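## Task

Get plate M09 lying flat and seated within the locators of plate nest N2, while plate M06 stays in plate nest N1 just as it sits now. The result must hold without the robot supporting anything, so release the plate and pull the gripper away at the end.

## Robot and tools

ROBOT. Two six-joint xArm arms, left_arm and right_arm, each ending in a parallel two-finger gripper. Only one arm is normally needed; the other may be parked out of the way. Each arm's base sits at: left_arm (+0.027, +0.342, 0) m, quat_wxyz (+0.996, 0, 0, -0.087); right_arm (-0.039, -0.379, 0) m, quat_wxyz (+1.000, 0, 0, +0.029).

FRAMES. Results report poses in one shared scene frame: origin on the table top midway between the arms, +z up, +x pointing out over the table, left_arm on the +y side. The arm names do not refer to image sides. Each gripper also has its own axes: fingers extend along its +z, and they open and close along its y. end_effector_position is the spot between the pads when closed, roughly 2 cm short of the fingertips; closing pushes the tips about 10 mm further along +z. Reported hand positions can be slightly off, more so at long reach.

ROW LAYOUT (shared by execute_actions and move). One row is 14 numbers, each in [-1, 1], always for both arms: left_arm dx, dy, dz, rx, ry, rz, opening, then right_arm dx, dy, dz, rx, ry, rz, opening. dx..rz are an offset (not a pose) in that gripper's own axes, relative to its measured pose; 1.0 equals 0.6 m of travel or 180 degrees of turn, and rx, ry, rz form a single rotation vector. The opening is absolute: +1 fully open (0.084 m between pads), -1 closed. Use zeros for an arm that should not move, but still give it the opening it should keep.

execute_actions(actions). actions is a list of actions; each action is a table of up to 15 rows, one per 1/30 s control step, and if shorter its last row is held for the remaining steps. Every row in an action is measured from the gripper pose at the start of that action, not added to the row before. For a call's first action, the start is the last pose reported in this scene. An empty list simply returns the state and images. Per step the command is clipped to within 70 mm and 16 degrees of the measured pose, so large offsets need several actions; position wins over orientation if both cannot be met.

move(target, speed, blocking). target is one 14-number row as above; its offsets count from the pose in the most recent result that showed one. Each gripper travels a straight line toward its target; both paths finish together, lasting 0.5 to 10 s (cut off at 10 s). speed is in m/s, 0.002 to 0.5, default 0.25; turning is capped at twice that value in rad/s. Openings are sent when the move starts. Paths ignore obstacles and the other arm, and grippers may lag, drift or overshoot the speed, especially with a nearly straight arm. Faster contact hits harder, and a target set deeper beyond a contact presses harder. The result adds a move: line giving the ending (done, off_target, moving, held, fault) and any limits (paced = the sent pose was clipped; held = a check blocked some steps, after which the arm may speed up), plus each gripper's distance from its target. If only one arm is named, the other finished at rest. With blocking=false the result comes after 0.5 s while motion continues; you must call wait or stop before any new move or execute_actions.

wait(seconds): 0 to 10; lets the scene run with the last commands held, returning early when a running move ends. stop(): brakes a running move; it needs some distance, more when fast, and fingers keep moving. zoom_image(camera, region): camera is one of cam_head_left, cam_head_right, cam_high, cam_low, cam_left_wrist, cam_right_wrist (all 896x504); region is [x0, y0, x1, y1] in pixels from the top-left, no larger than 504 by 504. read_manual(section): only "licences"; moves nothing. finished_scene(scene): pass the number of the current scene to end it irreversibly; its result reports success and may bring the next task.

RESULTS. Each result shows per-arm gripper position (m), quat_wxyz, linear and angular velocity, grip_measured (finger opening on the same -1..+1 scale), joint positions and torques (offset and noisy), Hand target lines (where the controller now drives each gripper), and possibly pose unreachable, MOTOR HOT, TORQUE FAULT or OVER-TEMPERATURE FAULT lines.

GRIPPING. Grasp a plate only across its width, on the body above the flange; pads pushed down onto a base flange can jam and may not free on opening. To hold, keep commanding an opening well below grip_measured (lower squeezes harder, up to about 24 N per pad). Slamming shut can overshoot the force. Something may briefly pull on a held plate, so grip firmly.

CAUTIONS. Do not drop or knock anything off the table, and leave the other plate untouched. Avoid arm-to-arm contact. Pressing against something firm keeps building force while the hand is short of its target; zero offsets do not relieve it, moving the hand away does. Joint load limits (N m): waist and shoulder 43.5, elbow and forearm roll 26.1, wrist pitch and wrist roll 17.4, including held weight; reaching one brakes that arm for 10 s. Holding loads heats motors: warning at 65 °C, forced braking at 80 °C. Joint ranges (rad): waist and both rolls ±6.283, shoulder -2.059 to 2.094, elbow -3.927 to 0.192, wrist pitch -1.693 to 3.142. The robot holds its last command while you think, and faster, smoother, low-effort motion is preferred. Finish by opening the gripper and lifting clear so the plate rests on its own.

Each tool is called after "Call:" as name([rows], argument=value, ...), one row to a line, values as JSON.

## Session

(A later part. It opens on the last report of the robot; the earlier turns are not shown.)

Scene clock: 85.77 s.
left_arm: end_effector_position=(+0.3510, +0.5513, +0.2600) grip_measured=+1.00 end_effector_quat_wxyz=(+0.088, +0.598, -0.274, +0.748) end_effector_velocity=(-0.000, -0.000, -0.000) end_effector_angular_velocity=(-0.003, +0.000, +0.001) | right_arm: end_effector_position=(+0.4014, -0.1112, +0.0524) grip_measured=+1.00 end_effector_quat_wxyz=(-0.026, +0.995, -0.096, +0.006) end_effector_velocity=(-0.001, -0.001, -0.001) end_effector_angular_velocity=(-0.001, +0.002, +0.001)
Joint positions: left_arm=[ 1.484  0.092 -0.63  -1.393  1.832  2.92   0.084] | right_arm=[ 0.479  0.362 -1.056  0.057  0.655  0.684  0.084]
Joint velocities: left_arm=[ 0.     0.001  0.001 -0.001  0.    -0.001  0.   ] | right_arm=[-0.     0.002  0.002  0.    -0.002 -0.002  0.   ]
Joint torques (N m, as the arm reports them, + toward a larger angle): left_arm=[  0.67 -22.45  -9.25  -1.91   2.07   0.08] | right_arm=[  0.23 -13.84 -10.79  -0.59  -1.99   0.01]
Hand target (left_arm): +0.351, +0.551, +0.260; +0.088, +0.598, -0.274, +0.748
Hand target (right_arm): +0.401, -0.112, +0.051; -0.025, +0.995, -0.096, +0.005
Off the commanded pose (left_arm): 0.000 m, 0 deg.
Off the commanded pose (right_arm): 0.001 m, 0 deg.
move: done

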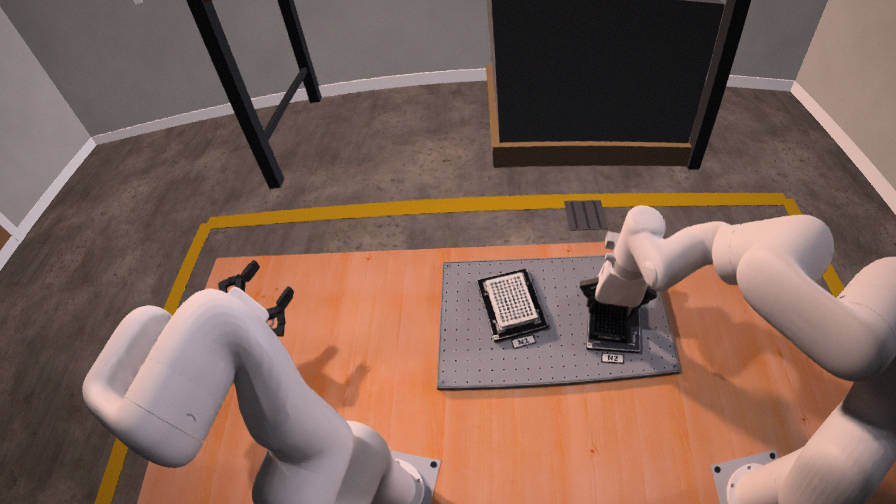

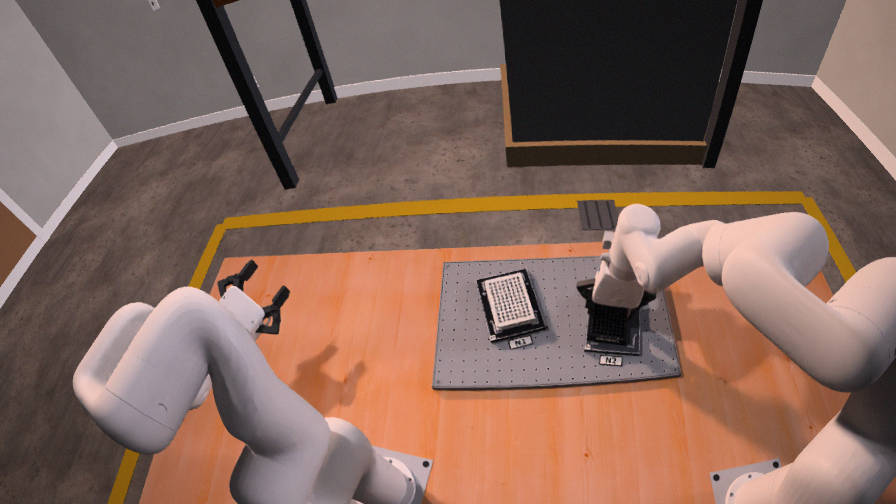

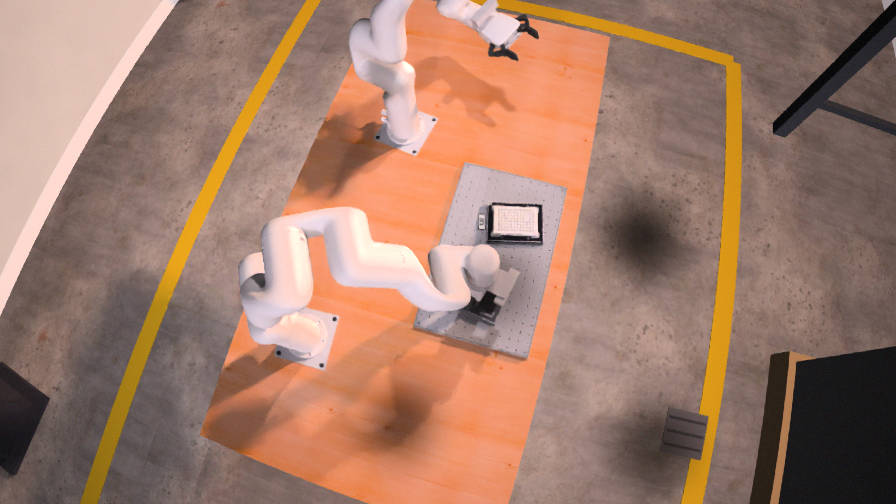

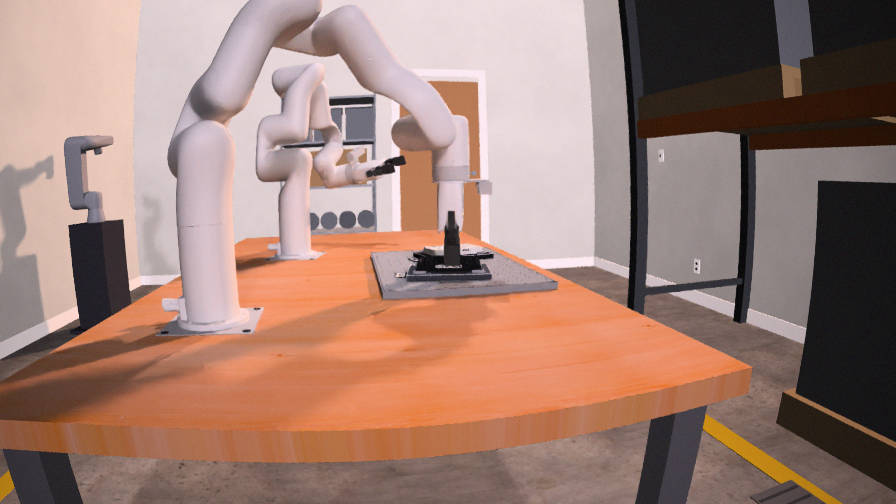

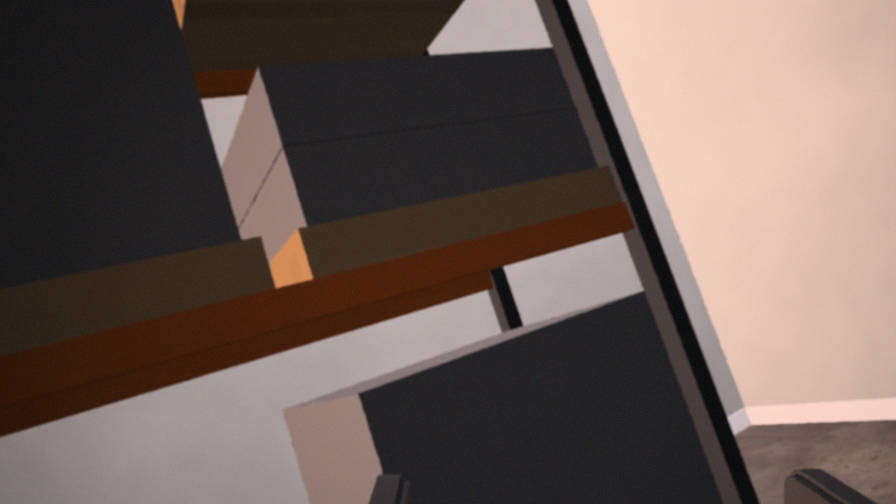

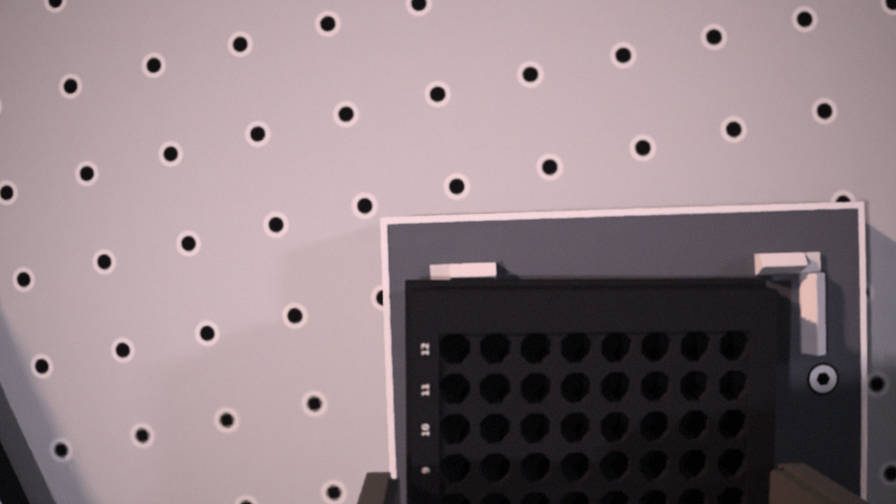

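Call:
move(target=[0,0,0,0,0,0,1,0,0,-0.001,0,0,0,0.6], speed=0.01)

Call:
move(target=[0,0,0,0,0,0,1,0,0,-0.014,0,0,0,0.2], speed=0.01)

Scene clock: 89.70 s.
left_arm: end_effector_position=(+0.3510, +0.5513, +0.2600) grip_measured=+1.00 end_effector_quat_wxyz=(+0.088, +0.598, -0.274, +0.748) end_effector_velocity=(+0.000, +0.000, +0.000) end_effector_angular_velocity=(+0.000, -0.000, +0.001) | right_arm: end_effector_position=(+0.4013, -0.1112, +0.0530) grip_measured=+0.91 end_effector_quat_wxyz=(-0.026, +0.995, -0.096, +0.006) end_effector_velocity=(-0.001, -0.000, -0.000) end_effector_angular_velocity=(-0.001, +0.001, +0.000)
Joint positions: left_arm=[ 1.484  0.092 -0.63  -1.393  1.832  2.92   0.084] | right_arm=[ 0.479  0.36  -1.056  0.057  0.656  0.684  0.081]
Joint velocities: left_arm=[ 0.     0.    -0.    -0.001  0.    -0.    -0.   ] | right_arm=[ 0.     0.     0.001  0.     0.    -0.    -0.   ]
Joint torques (N m, as the arm reports them, + toward a larger angle): left_arm=[  0.07 -23.09  -8.83  -1.9    1.92   0.34] | right_arm=[ -0.32 -16.98 -12.99  -0.48  -1.86  -0.09]
Hand target (left_arm): +0.351, +0.551, +0.260; +0.088, +0.598, -0.274, +0.748
Hand target (right_arm): +0.401, -0.111, +0.053; -0.026, +0.995, -0.096, +0.006
Off the commanded pose (left_arm): 0.000 m, 0 deg.
Off the commanded pose (right_arm): 0.000 m, 0 deg.
move: done

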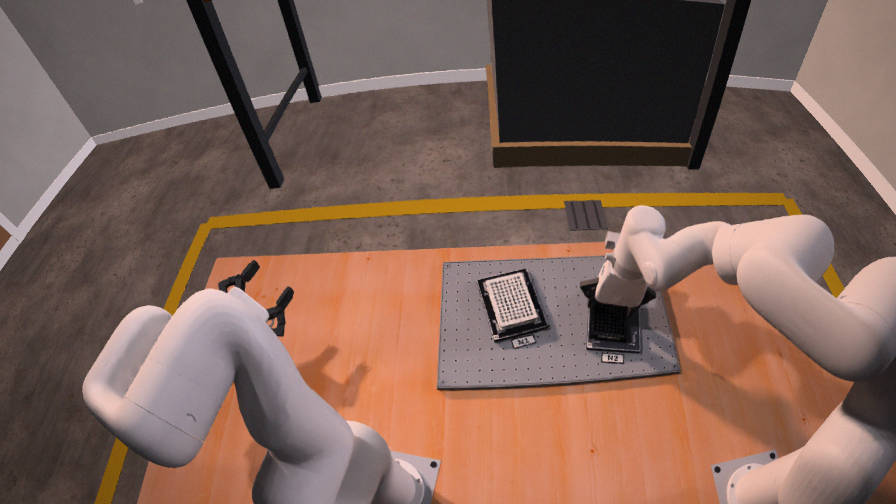

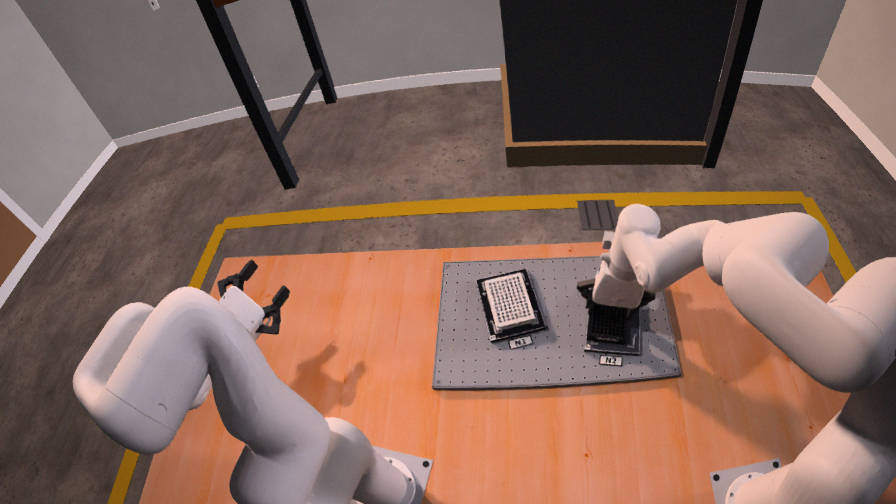

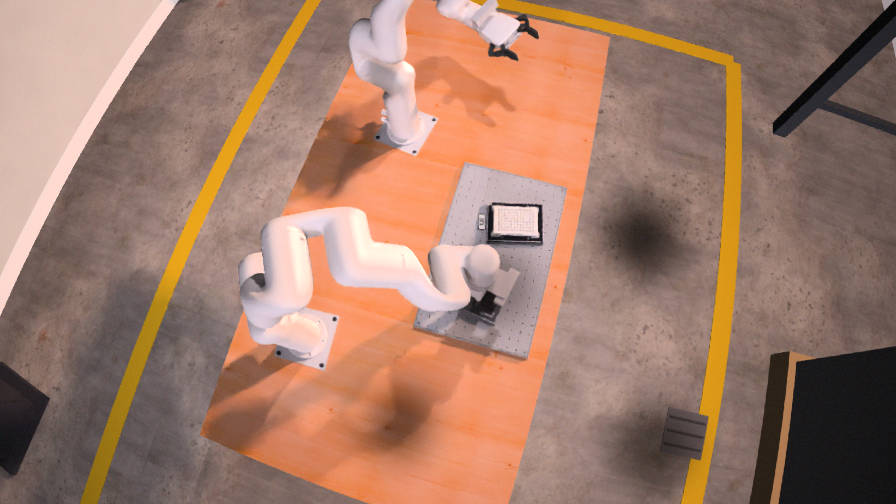

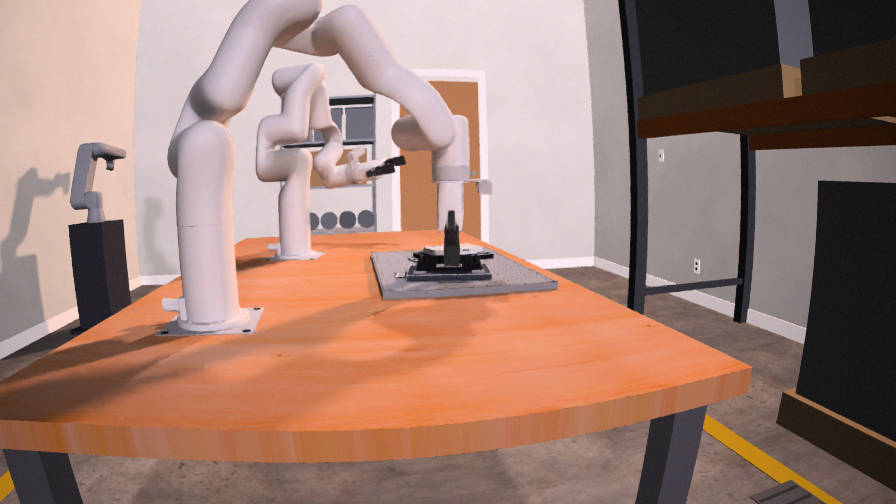

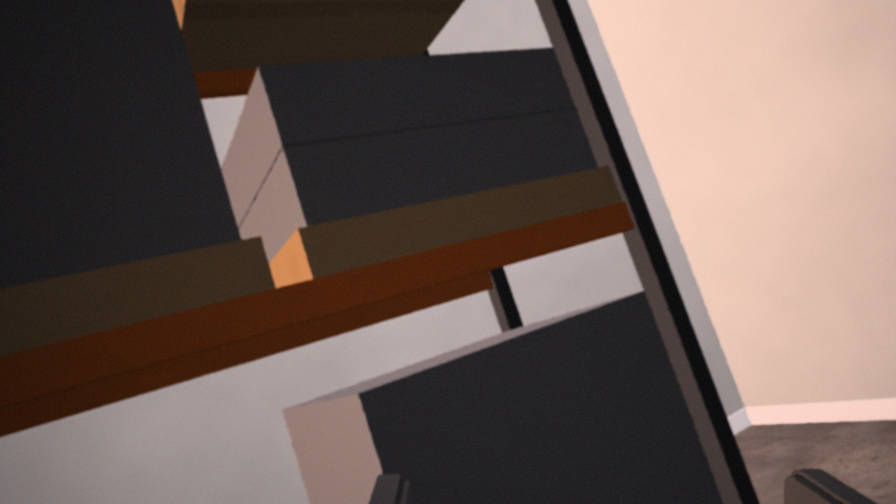

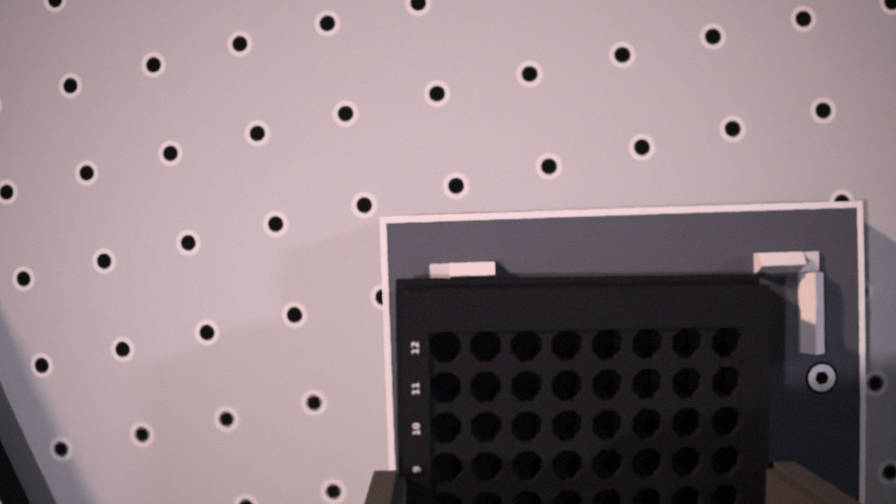

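Scene clock: 90.77 s.
left_arm: end_effector_position=(+0.3510, +0.5513, +0.2600) grip_measured=+1.00 end_effector_quat_wxyz=(+0.088, +0.598, -0.274, +0.748) end_effector_velocity=(+0.000, +0.000, +0.000) end_effector_angular_velocity=(+0.000, -0.001, -0.000) | right_arm: end_effector_position=(+0.4012, -0.1117, +0.0614) grip_measured=+0.91 end_effector_quat_wxyz=(-0.026, +0.995, -0.096, +0.006) end_effector_velocity=(-0.001, -0.001, -0.001) end_effector_angular_velocity=(-0.002, +0.004, -0.001)
Joint positions: left_arm=[ 1.484  0.092 -0.63  -1.393  1.832  2.92   0.084] | right_arm=[ 0.478  0.342 -1.058  0.055  0.676  0.685  0.081]
Joint velocities: left_arm=[-0.     0.    -0.001 -0.     0.001 -0.    -0.   ] | right_arm=[-0.     0.001  0.002 -0.     0.002  0.001 -0.   ]
Joint torques (N m, as the arm reports them, + toward a larger angle): left_arm=[  0.76 -22.86  -9.22  -1.77   2.11   0.05] | right_arm=[ -0.12 -16.62 -13.15  -0.66  -1.93  -0.01]
Hand target (left_arm): +0.351, +0.551, +0.260; +0.088, +0.598, -0.274, +0.748
Hand target (right_arm): +0.401, -0.112, +0.061; -0.026, +0.995, -0.096, +0.006
Off the commanded pose (left_arm): 0.000 m, 0 deg.
Off the commanded pose (right_arm): 0.000 m, 0 deg.
move: done

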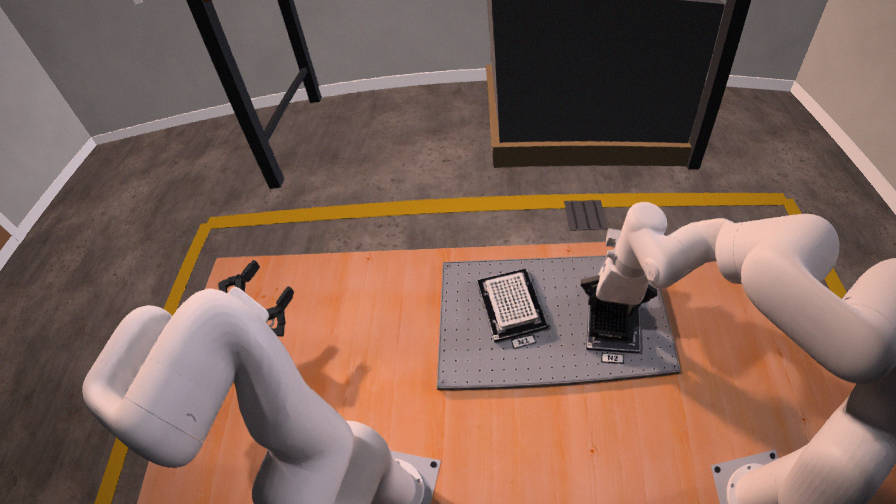

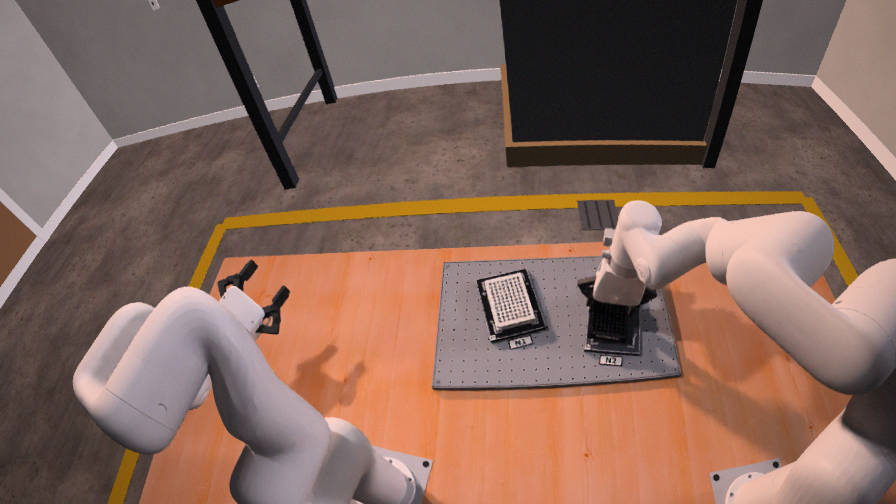

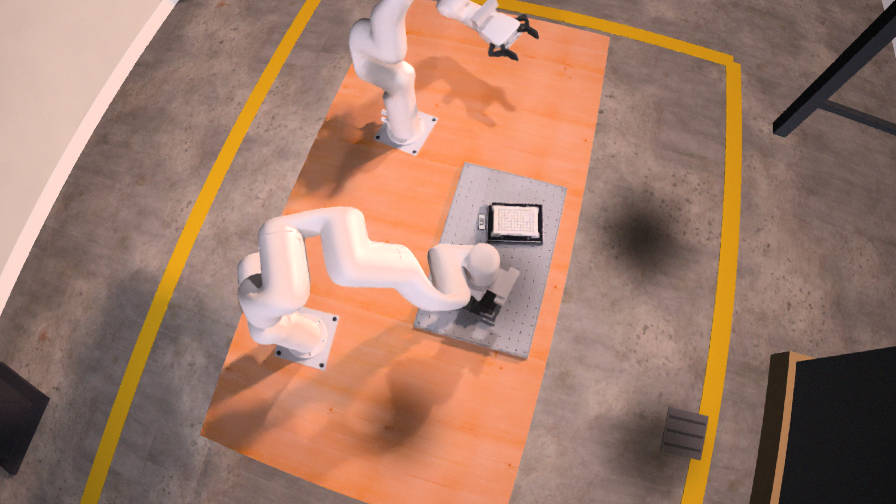

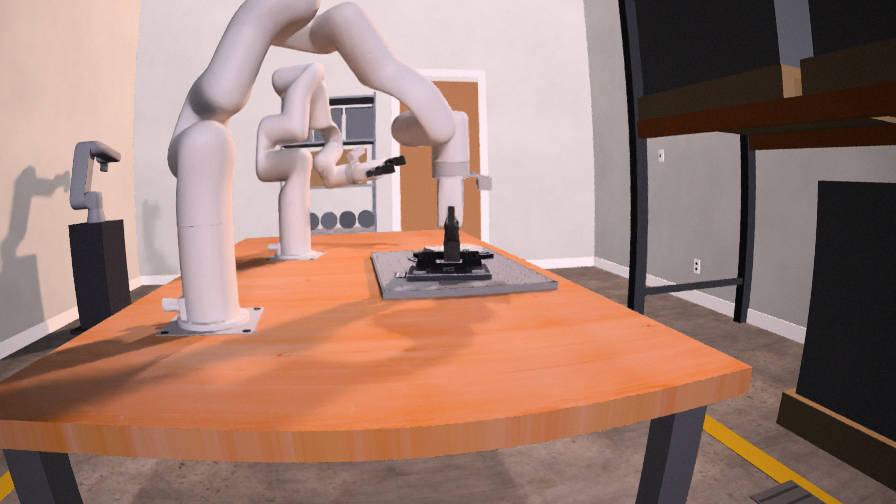

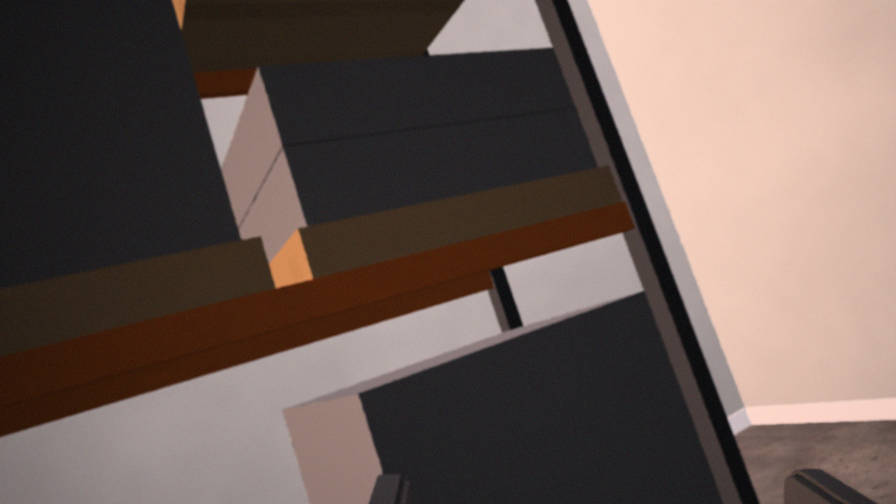

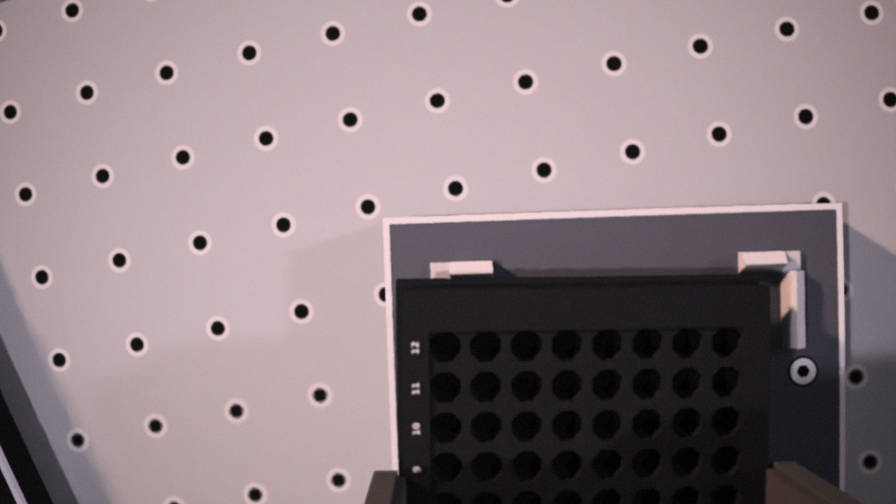

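Call:
move(target=[0,0,0,0,0,0,1,0,0.014,0,-0.014,0,-0.011,0.2], speed=0.015)

Call:
zoom_image(camera="cam_right_wrist", region=[392,150,896,504])

Call:
zoom_image(camera="cam_low", region=[380,225,520,295])

Scene clock: 98.50 s.
left_arm: end_effector_position=(+0.3510, +0.5513, +0.2600) grip_measured=+1.00 end_effector_quat_wxyz=(+0.088, +0.598, -0.274, +0.748) end_effector_velocity=(-0.000, -0.001, +0.000) end_effector_angular_velocity=(+0.002, -0.001, -0.001) | right_arm: end_effector_position=(+0.4000, -0.1199, +0.0612) grip_measured=+0.91 end_effector_quat_wxyz=(-0.004, +0.997, -0.079, +0.005) end_effector_velocity=(-0.002, +0.000, -0.001) end_effector_angular_velocity=(-0.001, +0.004, +0.001)
Joint positions: left_arm=[ 1.484  0.092 -0.63  -1.393  1.832  2.92   0.084] | right_arm=[ 0.476  0.342 -1.066  0.002  0.711  0.689  0.081]
Joint velocities: left_arm=[-0.    -0.001  0.001  0.001  0.     0.002 -0.   ] | right_arm=[ 0.001  0.     0.002  0.001  0.002 -0.001 -0.   ]
Joint torques (N m, as the arm reports them, + toward a larger angle): left_arm=[  0.58 -22.94  -9.26  -1.87   2.18   0.22] | right_arm=[ -0.17 -16.51 -12.65  -0.68  -1.91   0.01]
Hand target (left_arm): +0.351, +0.551, +0.260; +0.088, +0.598, -0.274, +0.748
Hand target (right_arm): +0.400, -0.120, +0.061; -0.004, +0.997, -0.079, +0.005
Off the commanded pose (left_arm): 0.000 m, 0 deg.
Off the commanded pose (right_arm): 0.000 m, 0 deg.
move: done

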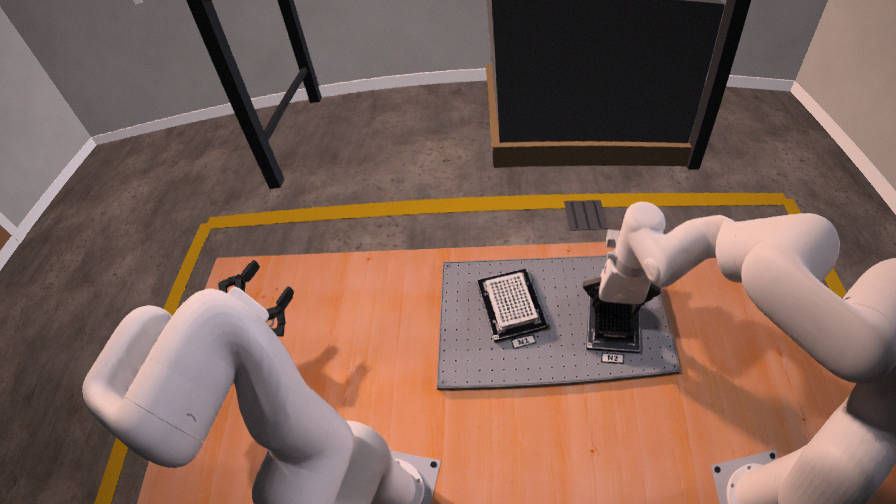

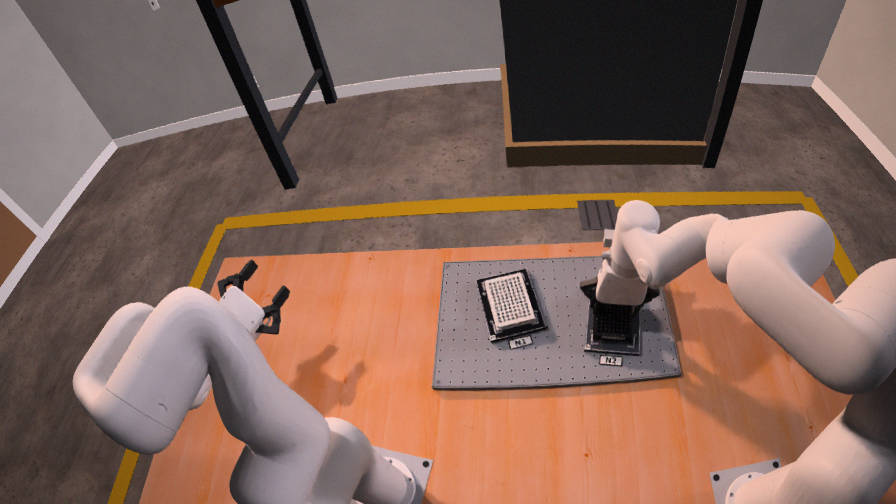

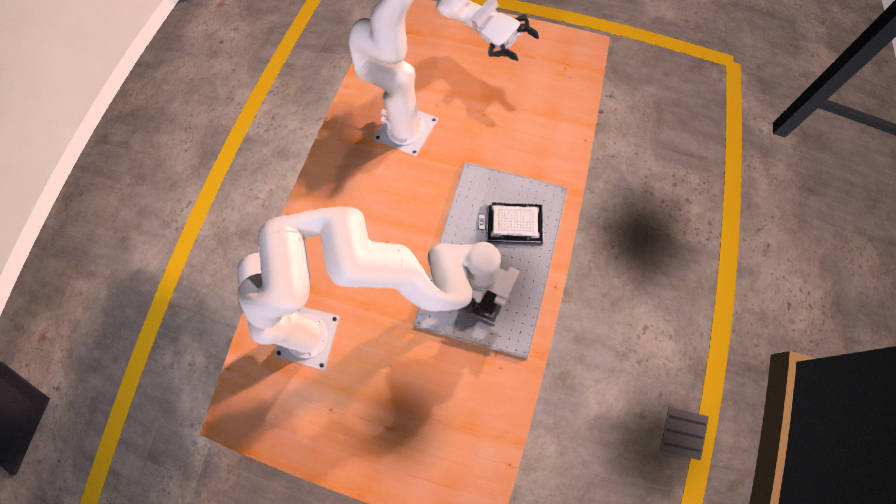

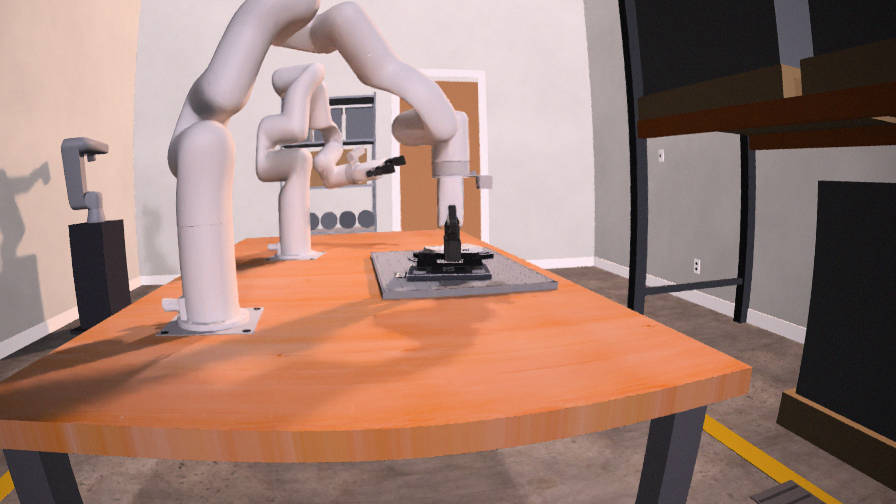

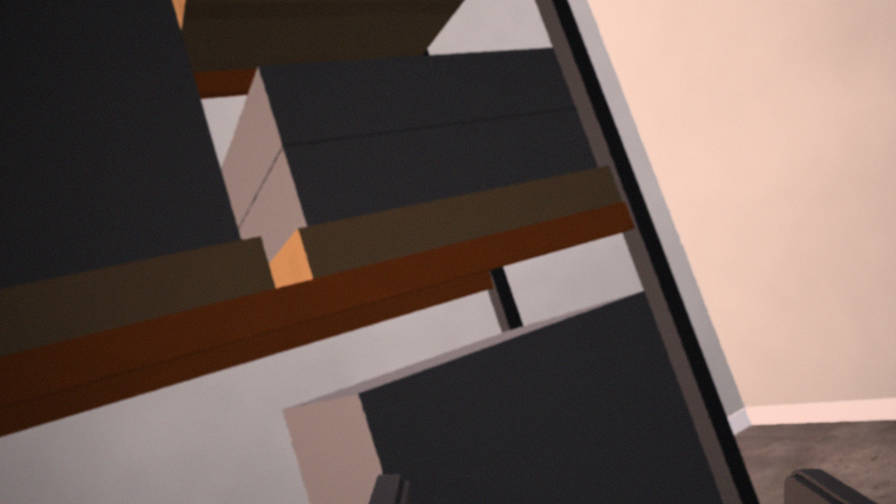

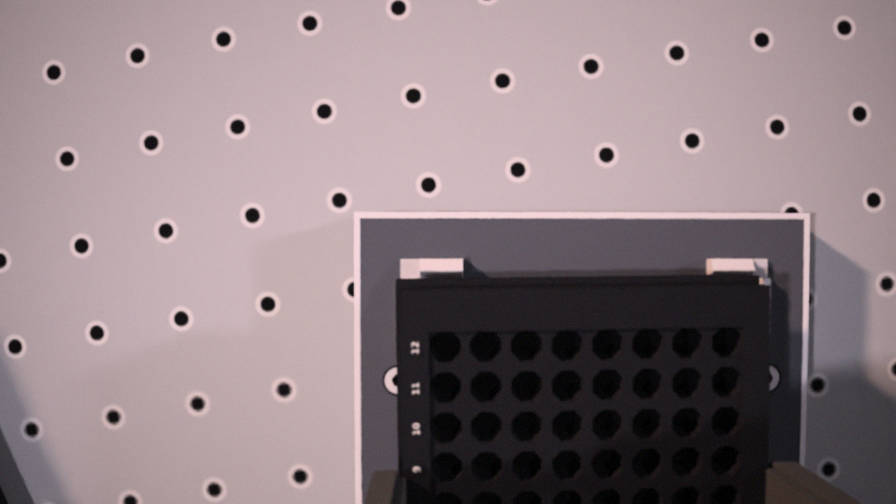

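Region (392, 150, 896, 504) of cam_right_wrist's 896x504 image, scaled by 1.000; it fills the top 354 rows of this view, and the rest is white.

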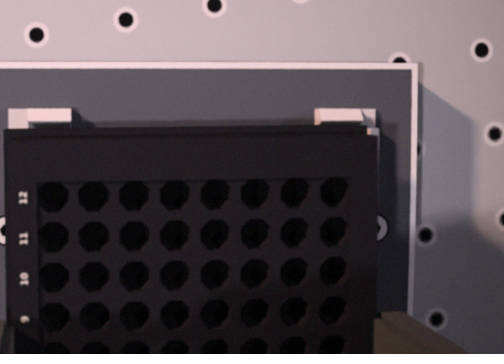

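Region (380, 225, 520, 295) of cam_low's 896x504 image, scaled by 3.600, with more detail than that image has.

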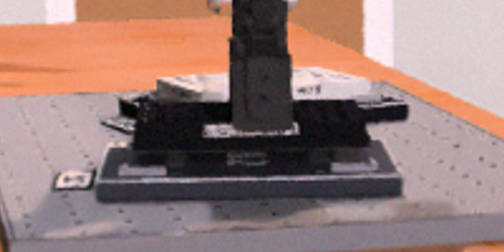

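Call:
move(target=[0,0,0,0,0,0,1,0,0.0035,0.012,-0.005,0,0,0.2], speed=0.006)

Scene clock: 107.47 s.
left_arm: end_effector_position=(+0.3510, +0.5513, +0.2600) grip_measured=+1.00 end_effector_quat_wxyz=(+0.088, +0.598, -0.274, +0.748) end_effector_velocity=(-0.000, +0.001, +0.001) end_effector_angular_velocity=(+0.002, -0.001, +0.000) | right_arm: end_effector_position=(+0.3998, -0.1218, +0.0542) grip_measured=+0.91 end_effector_quat_wxyz=(+0.004, +0.997, -0.079, +0.005) end_effector_velocity=(+0.000, -0.000, -0.000) end_effector_angular_velocity=(-0.000, -0.000, +0.000)
Joint positions: left_arm=[ 1.484  0.092 -0.63  -1.393  1.832  2.92   0.084] | right_arm=[ 0.476  0.358 -1.068 -0.017  0.707  0.704  0.081]
Joint velocities: left_arm=[ 0.001 -0.    -0.002  0.001  0.001 -0.    -0.   ] | right_arm=[-0.     0.001 -0.    -0.001 -0.    -0.     0.   ]
Joint torques (N m, as the arm reports them, + toward a larger angle): left_arm=[  0.56 -23.29  -9.08  -1.74   2.08   0.24] | right_arm=[ -0.24 -16.58 -12.66  -0.87  -1.89   0.13]
Hand target (left_arm): +0.351, +0.551, +0.260; +0.088, +0.598, -0.274, +0.748
Hand target (right_arm): +0.400, -0.122, +0.054; +0.004, +0.997, -0.079, +0.004
Off the commanded pose (left_arm): 0.000 m, 0 deg.
Off the commanded pose (right_arm): 0.000 m, 0 deg.
move: done

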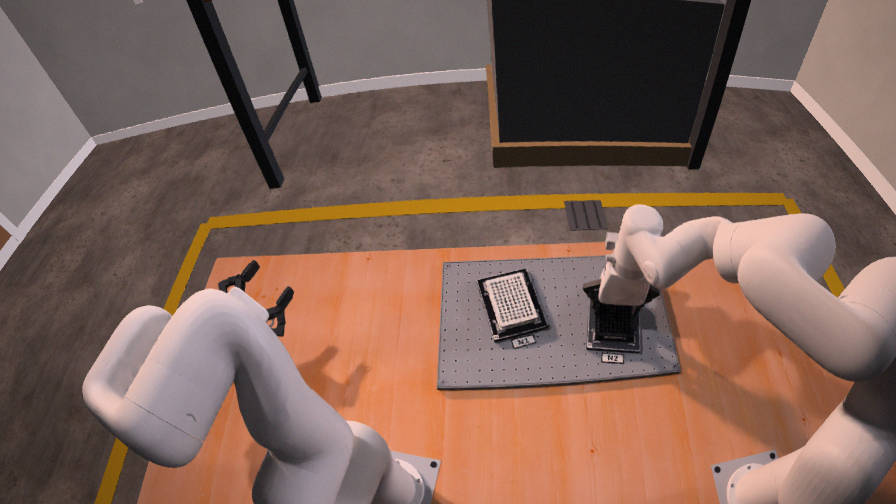

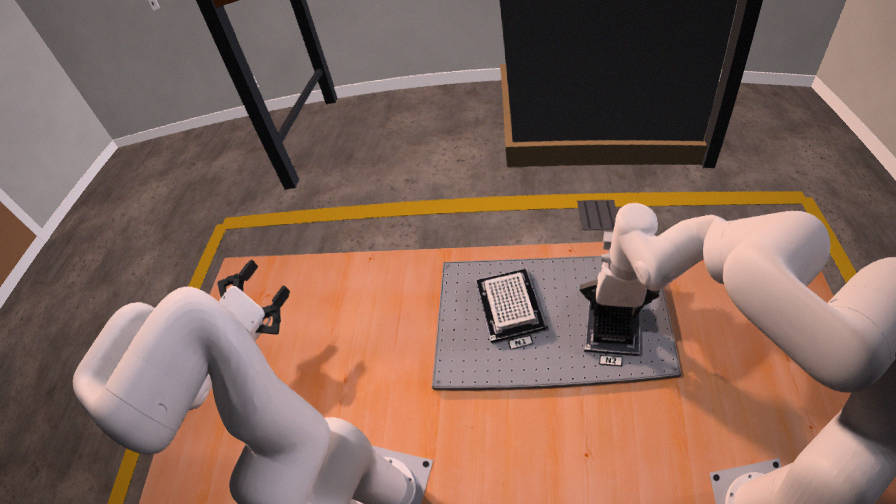

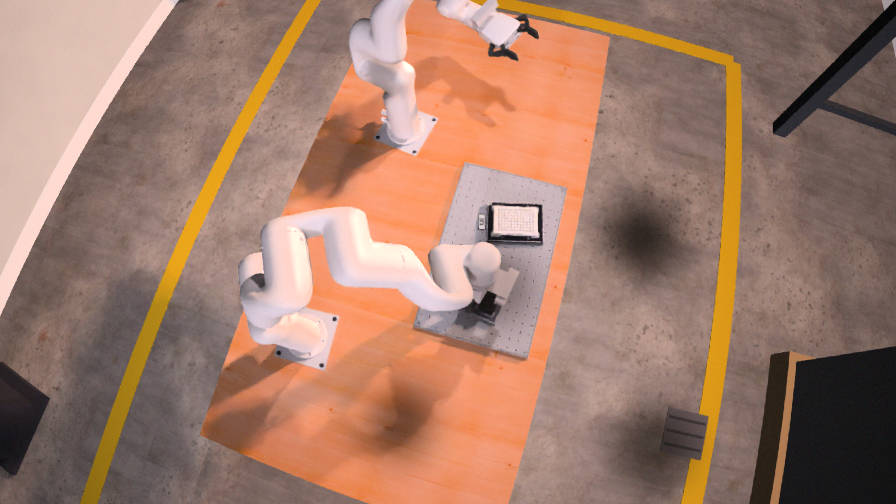

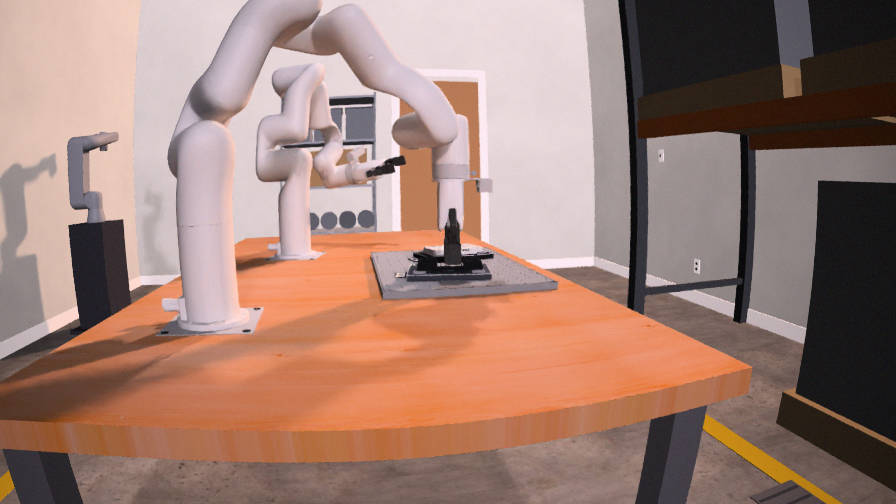

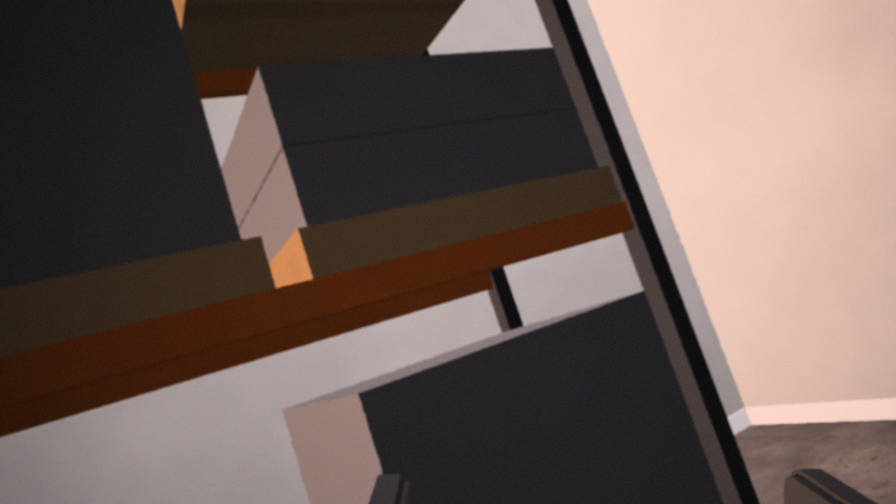

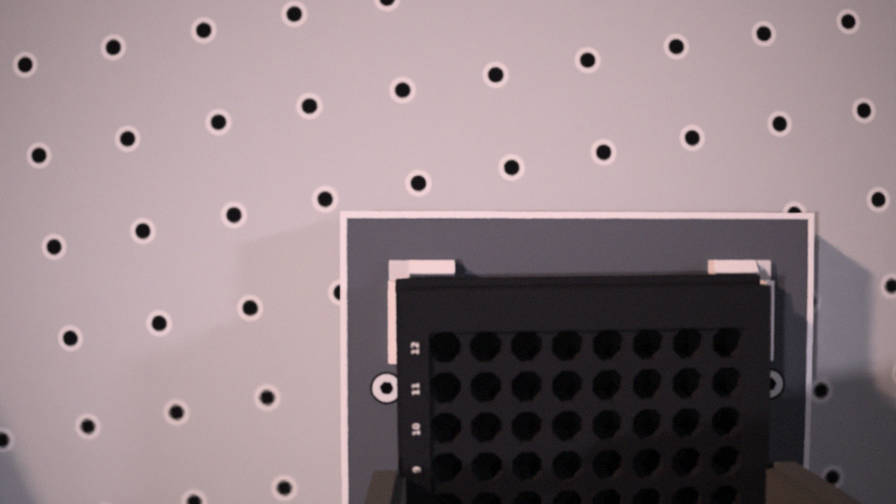

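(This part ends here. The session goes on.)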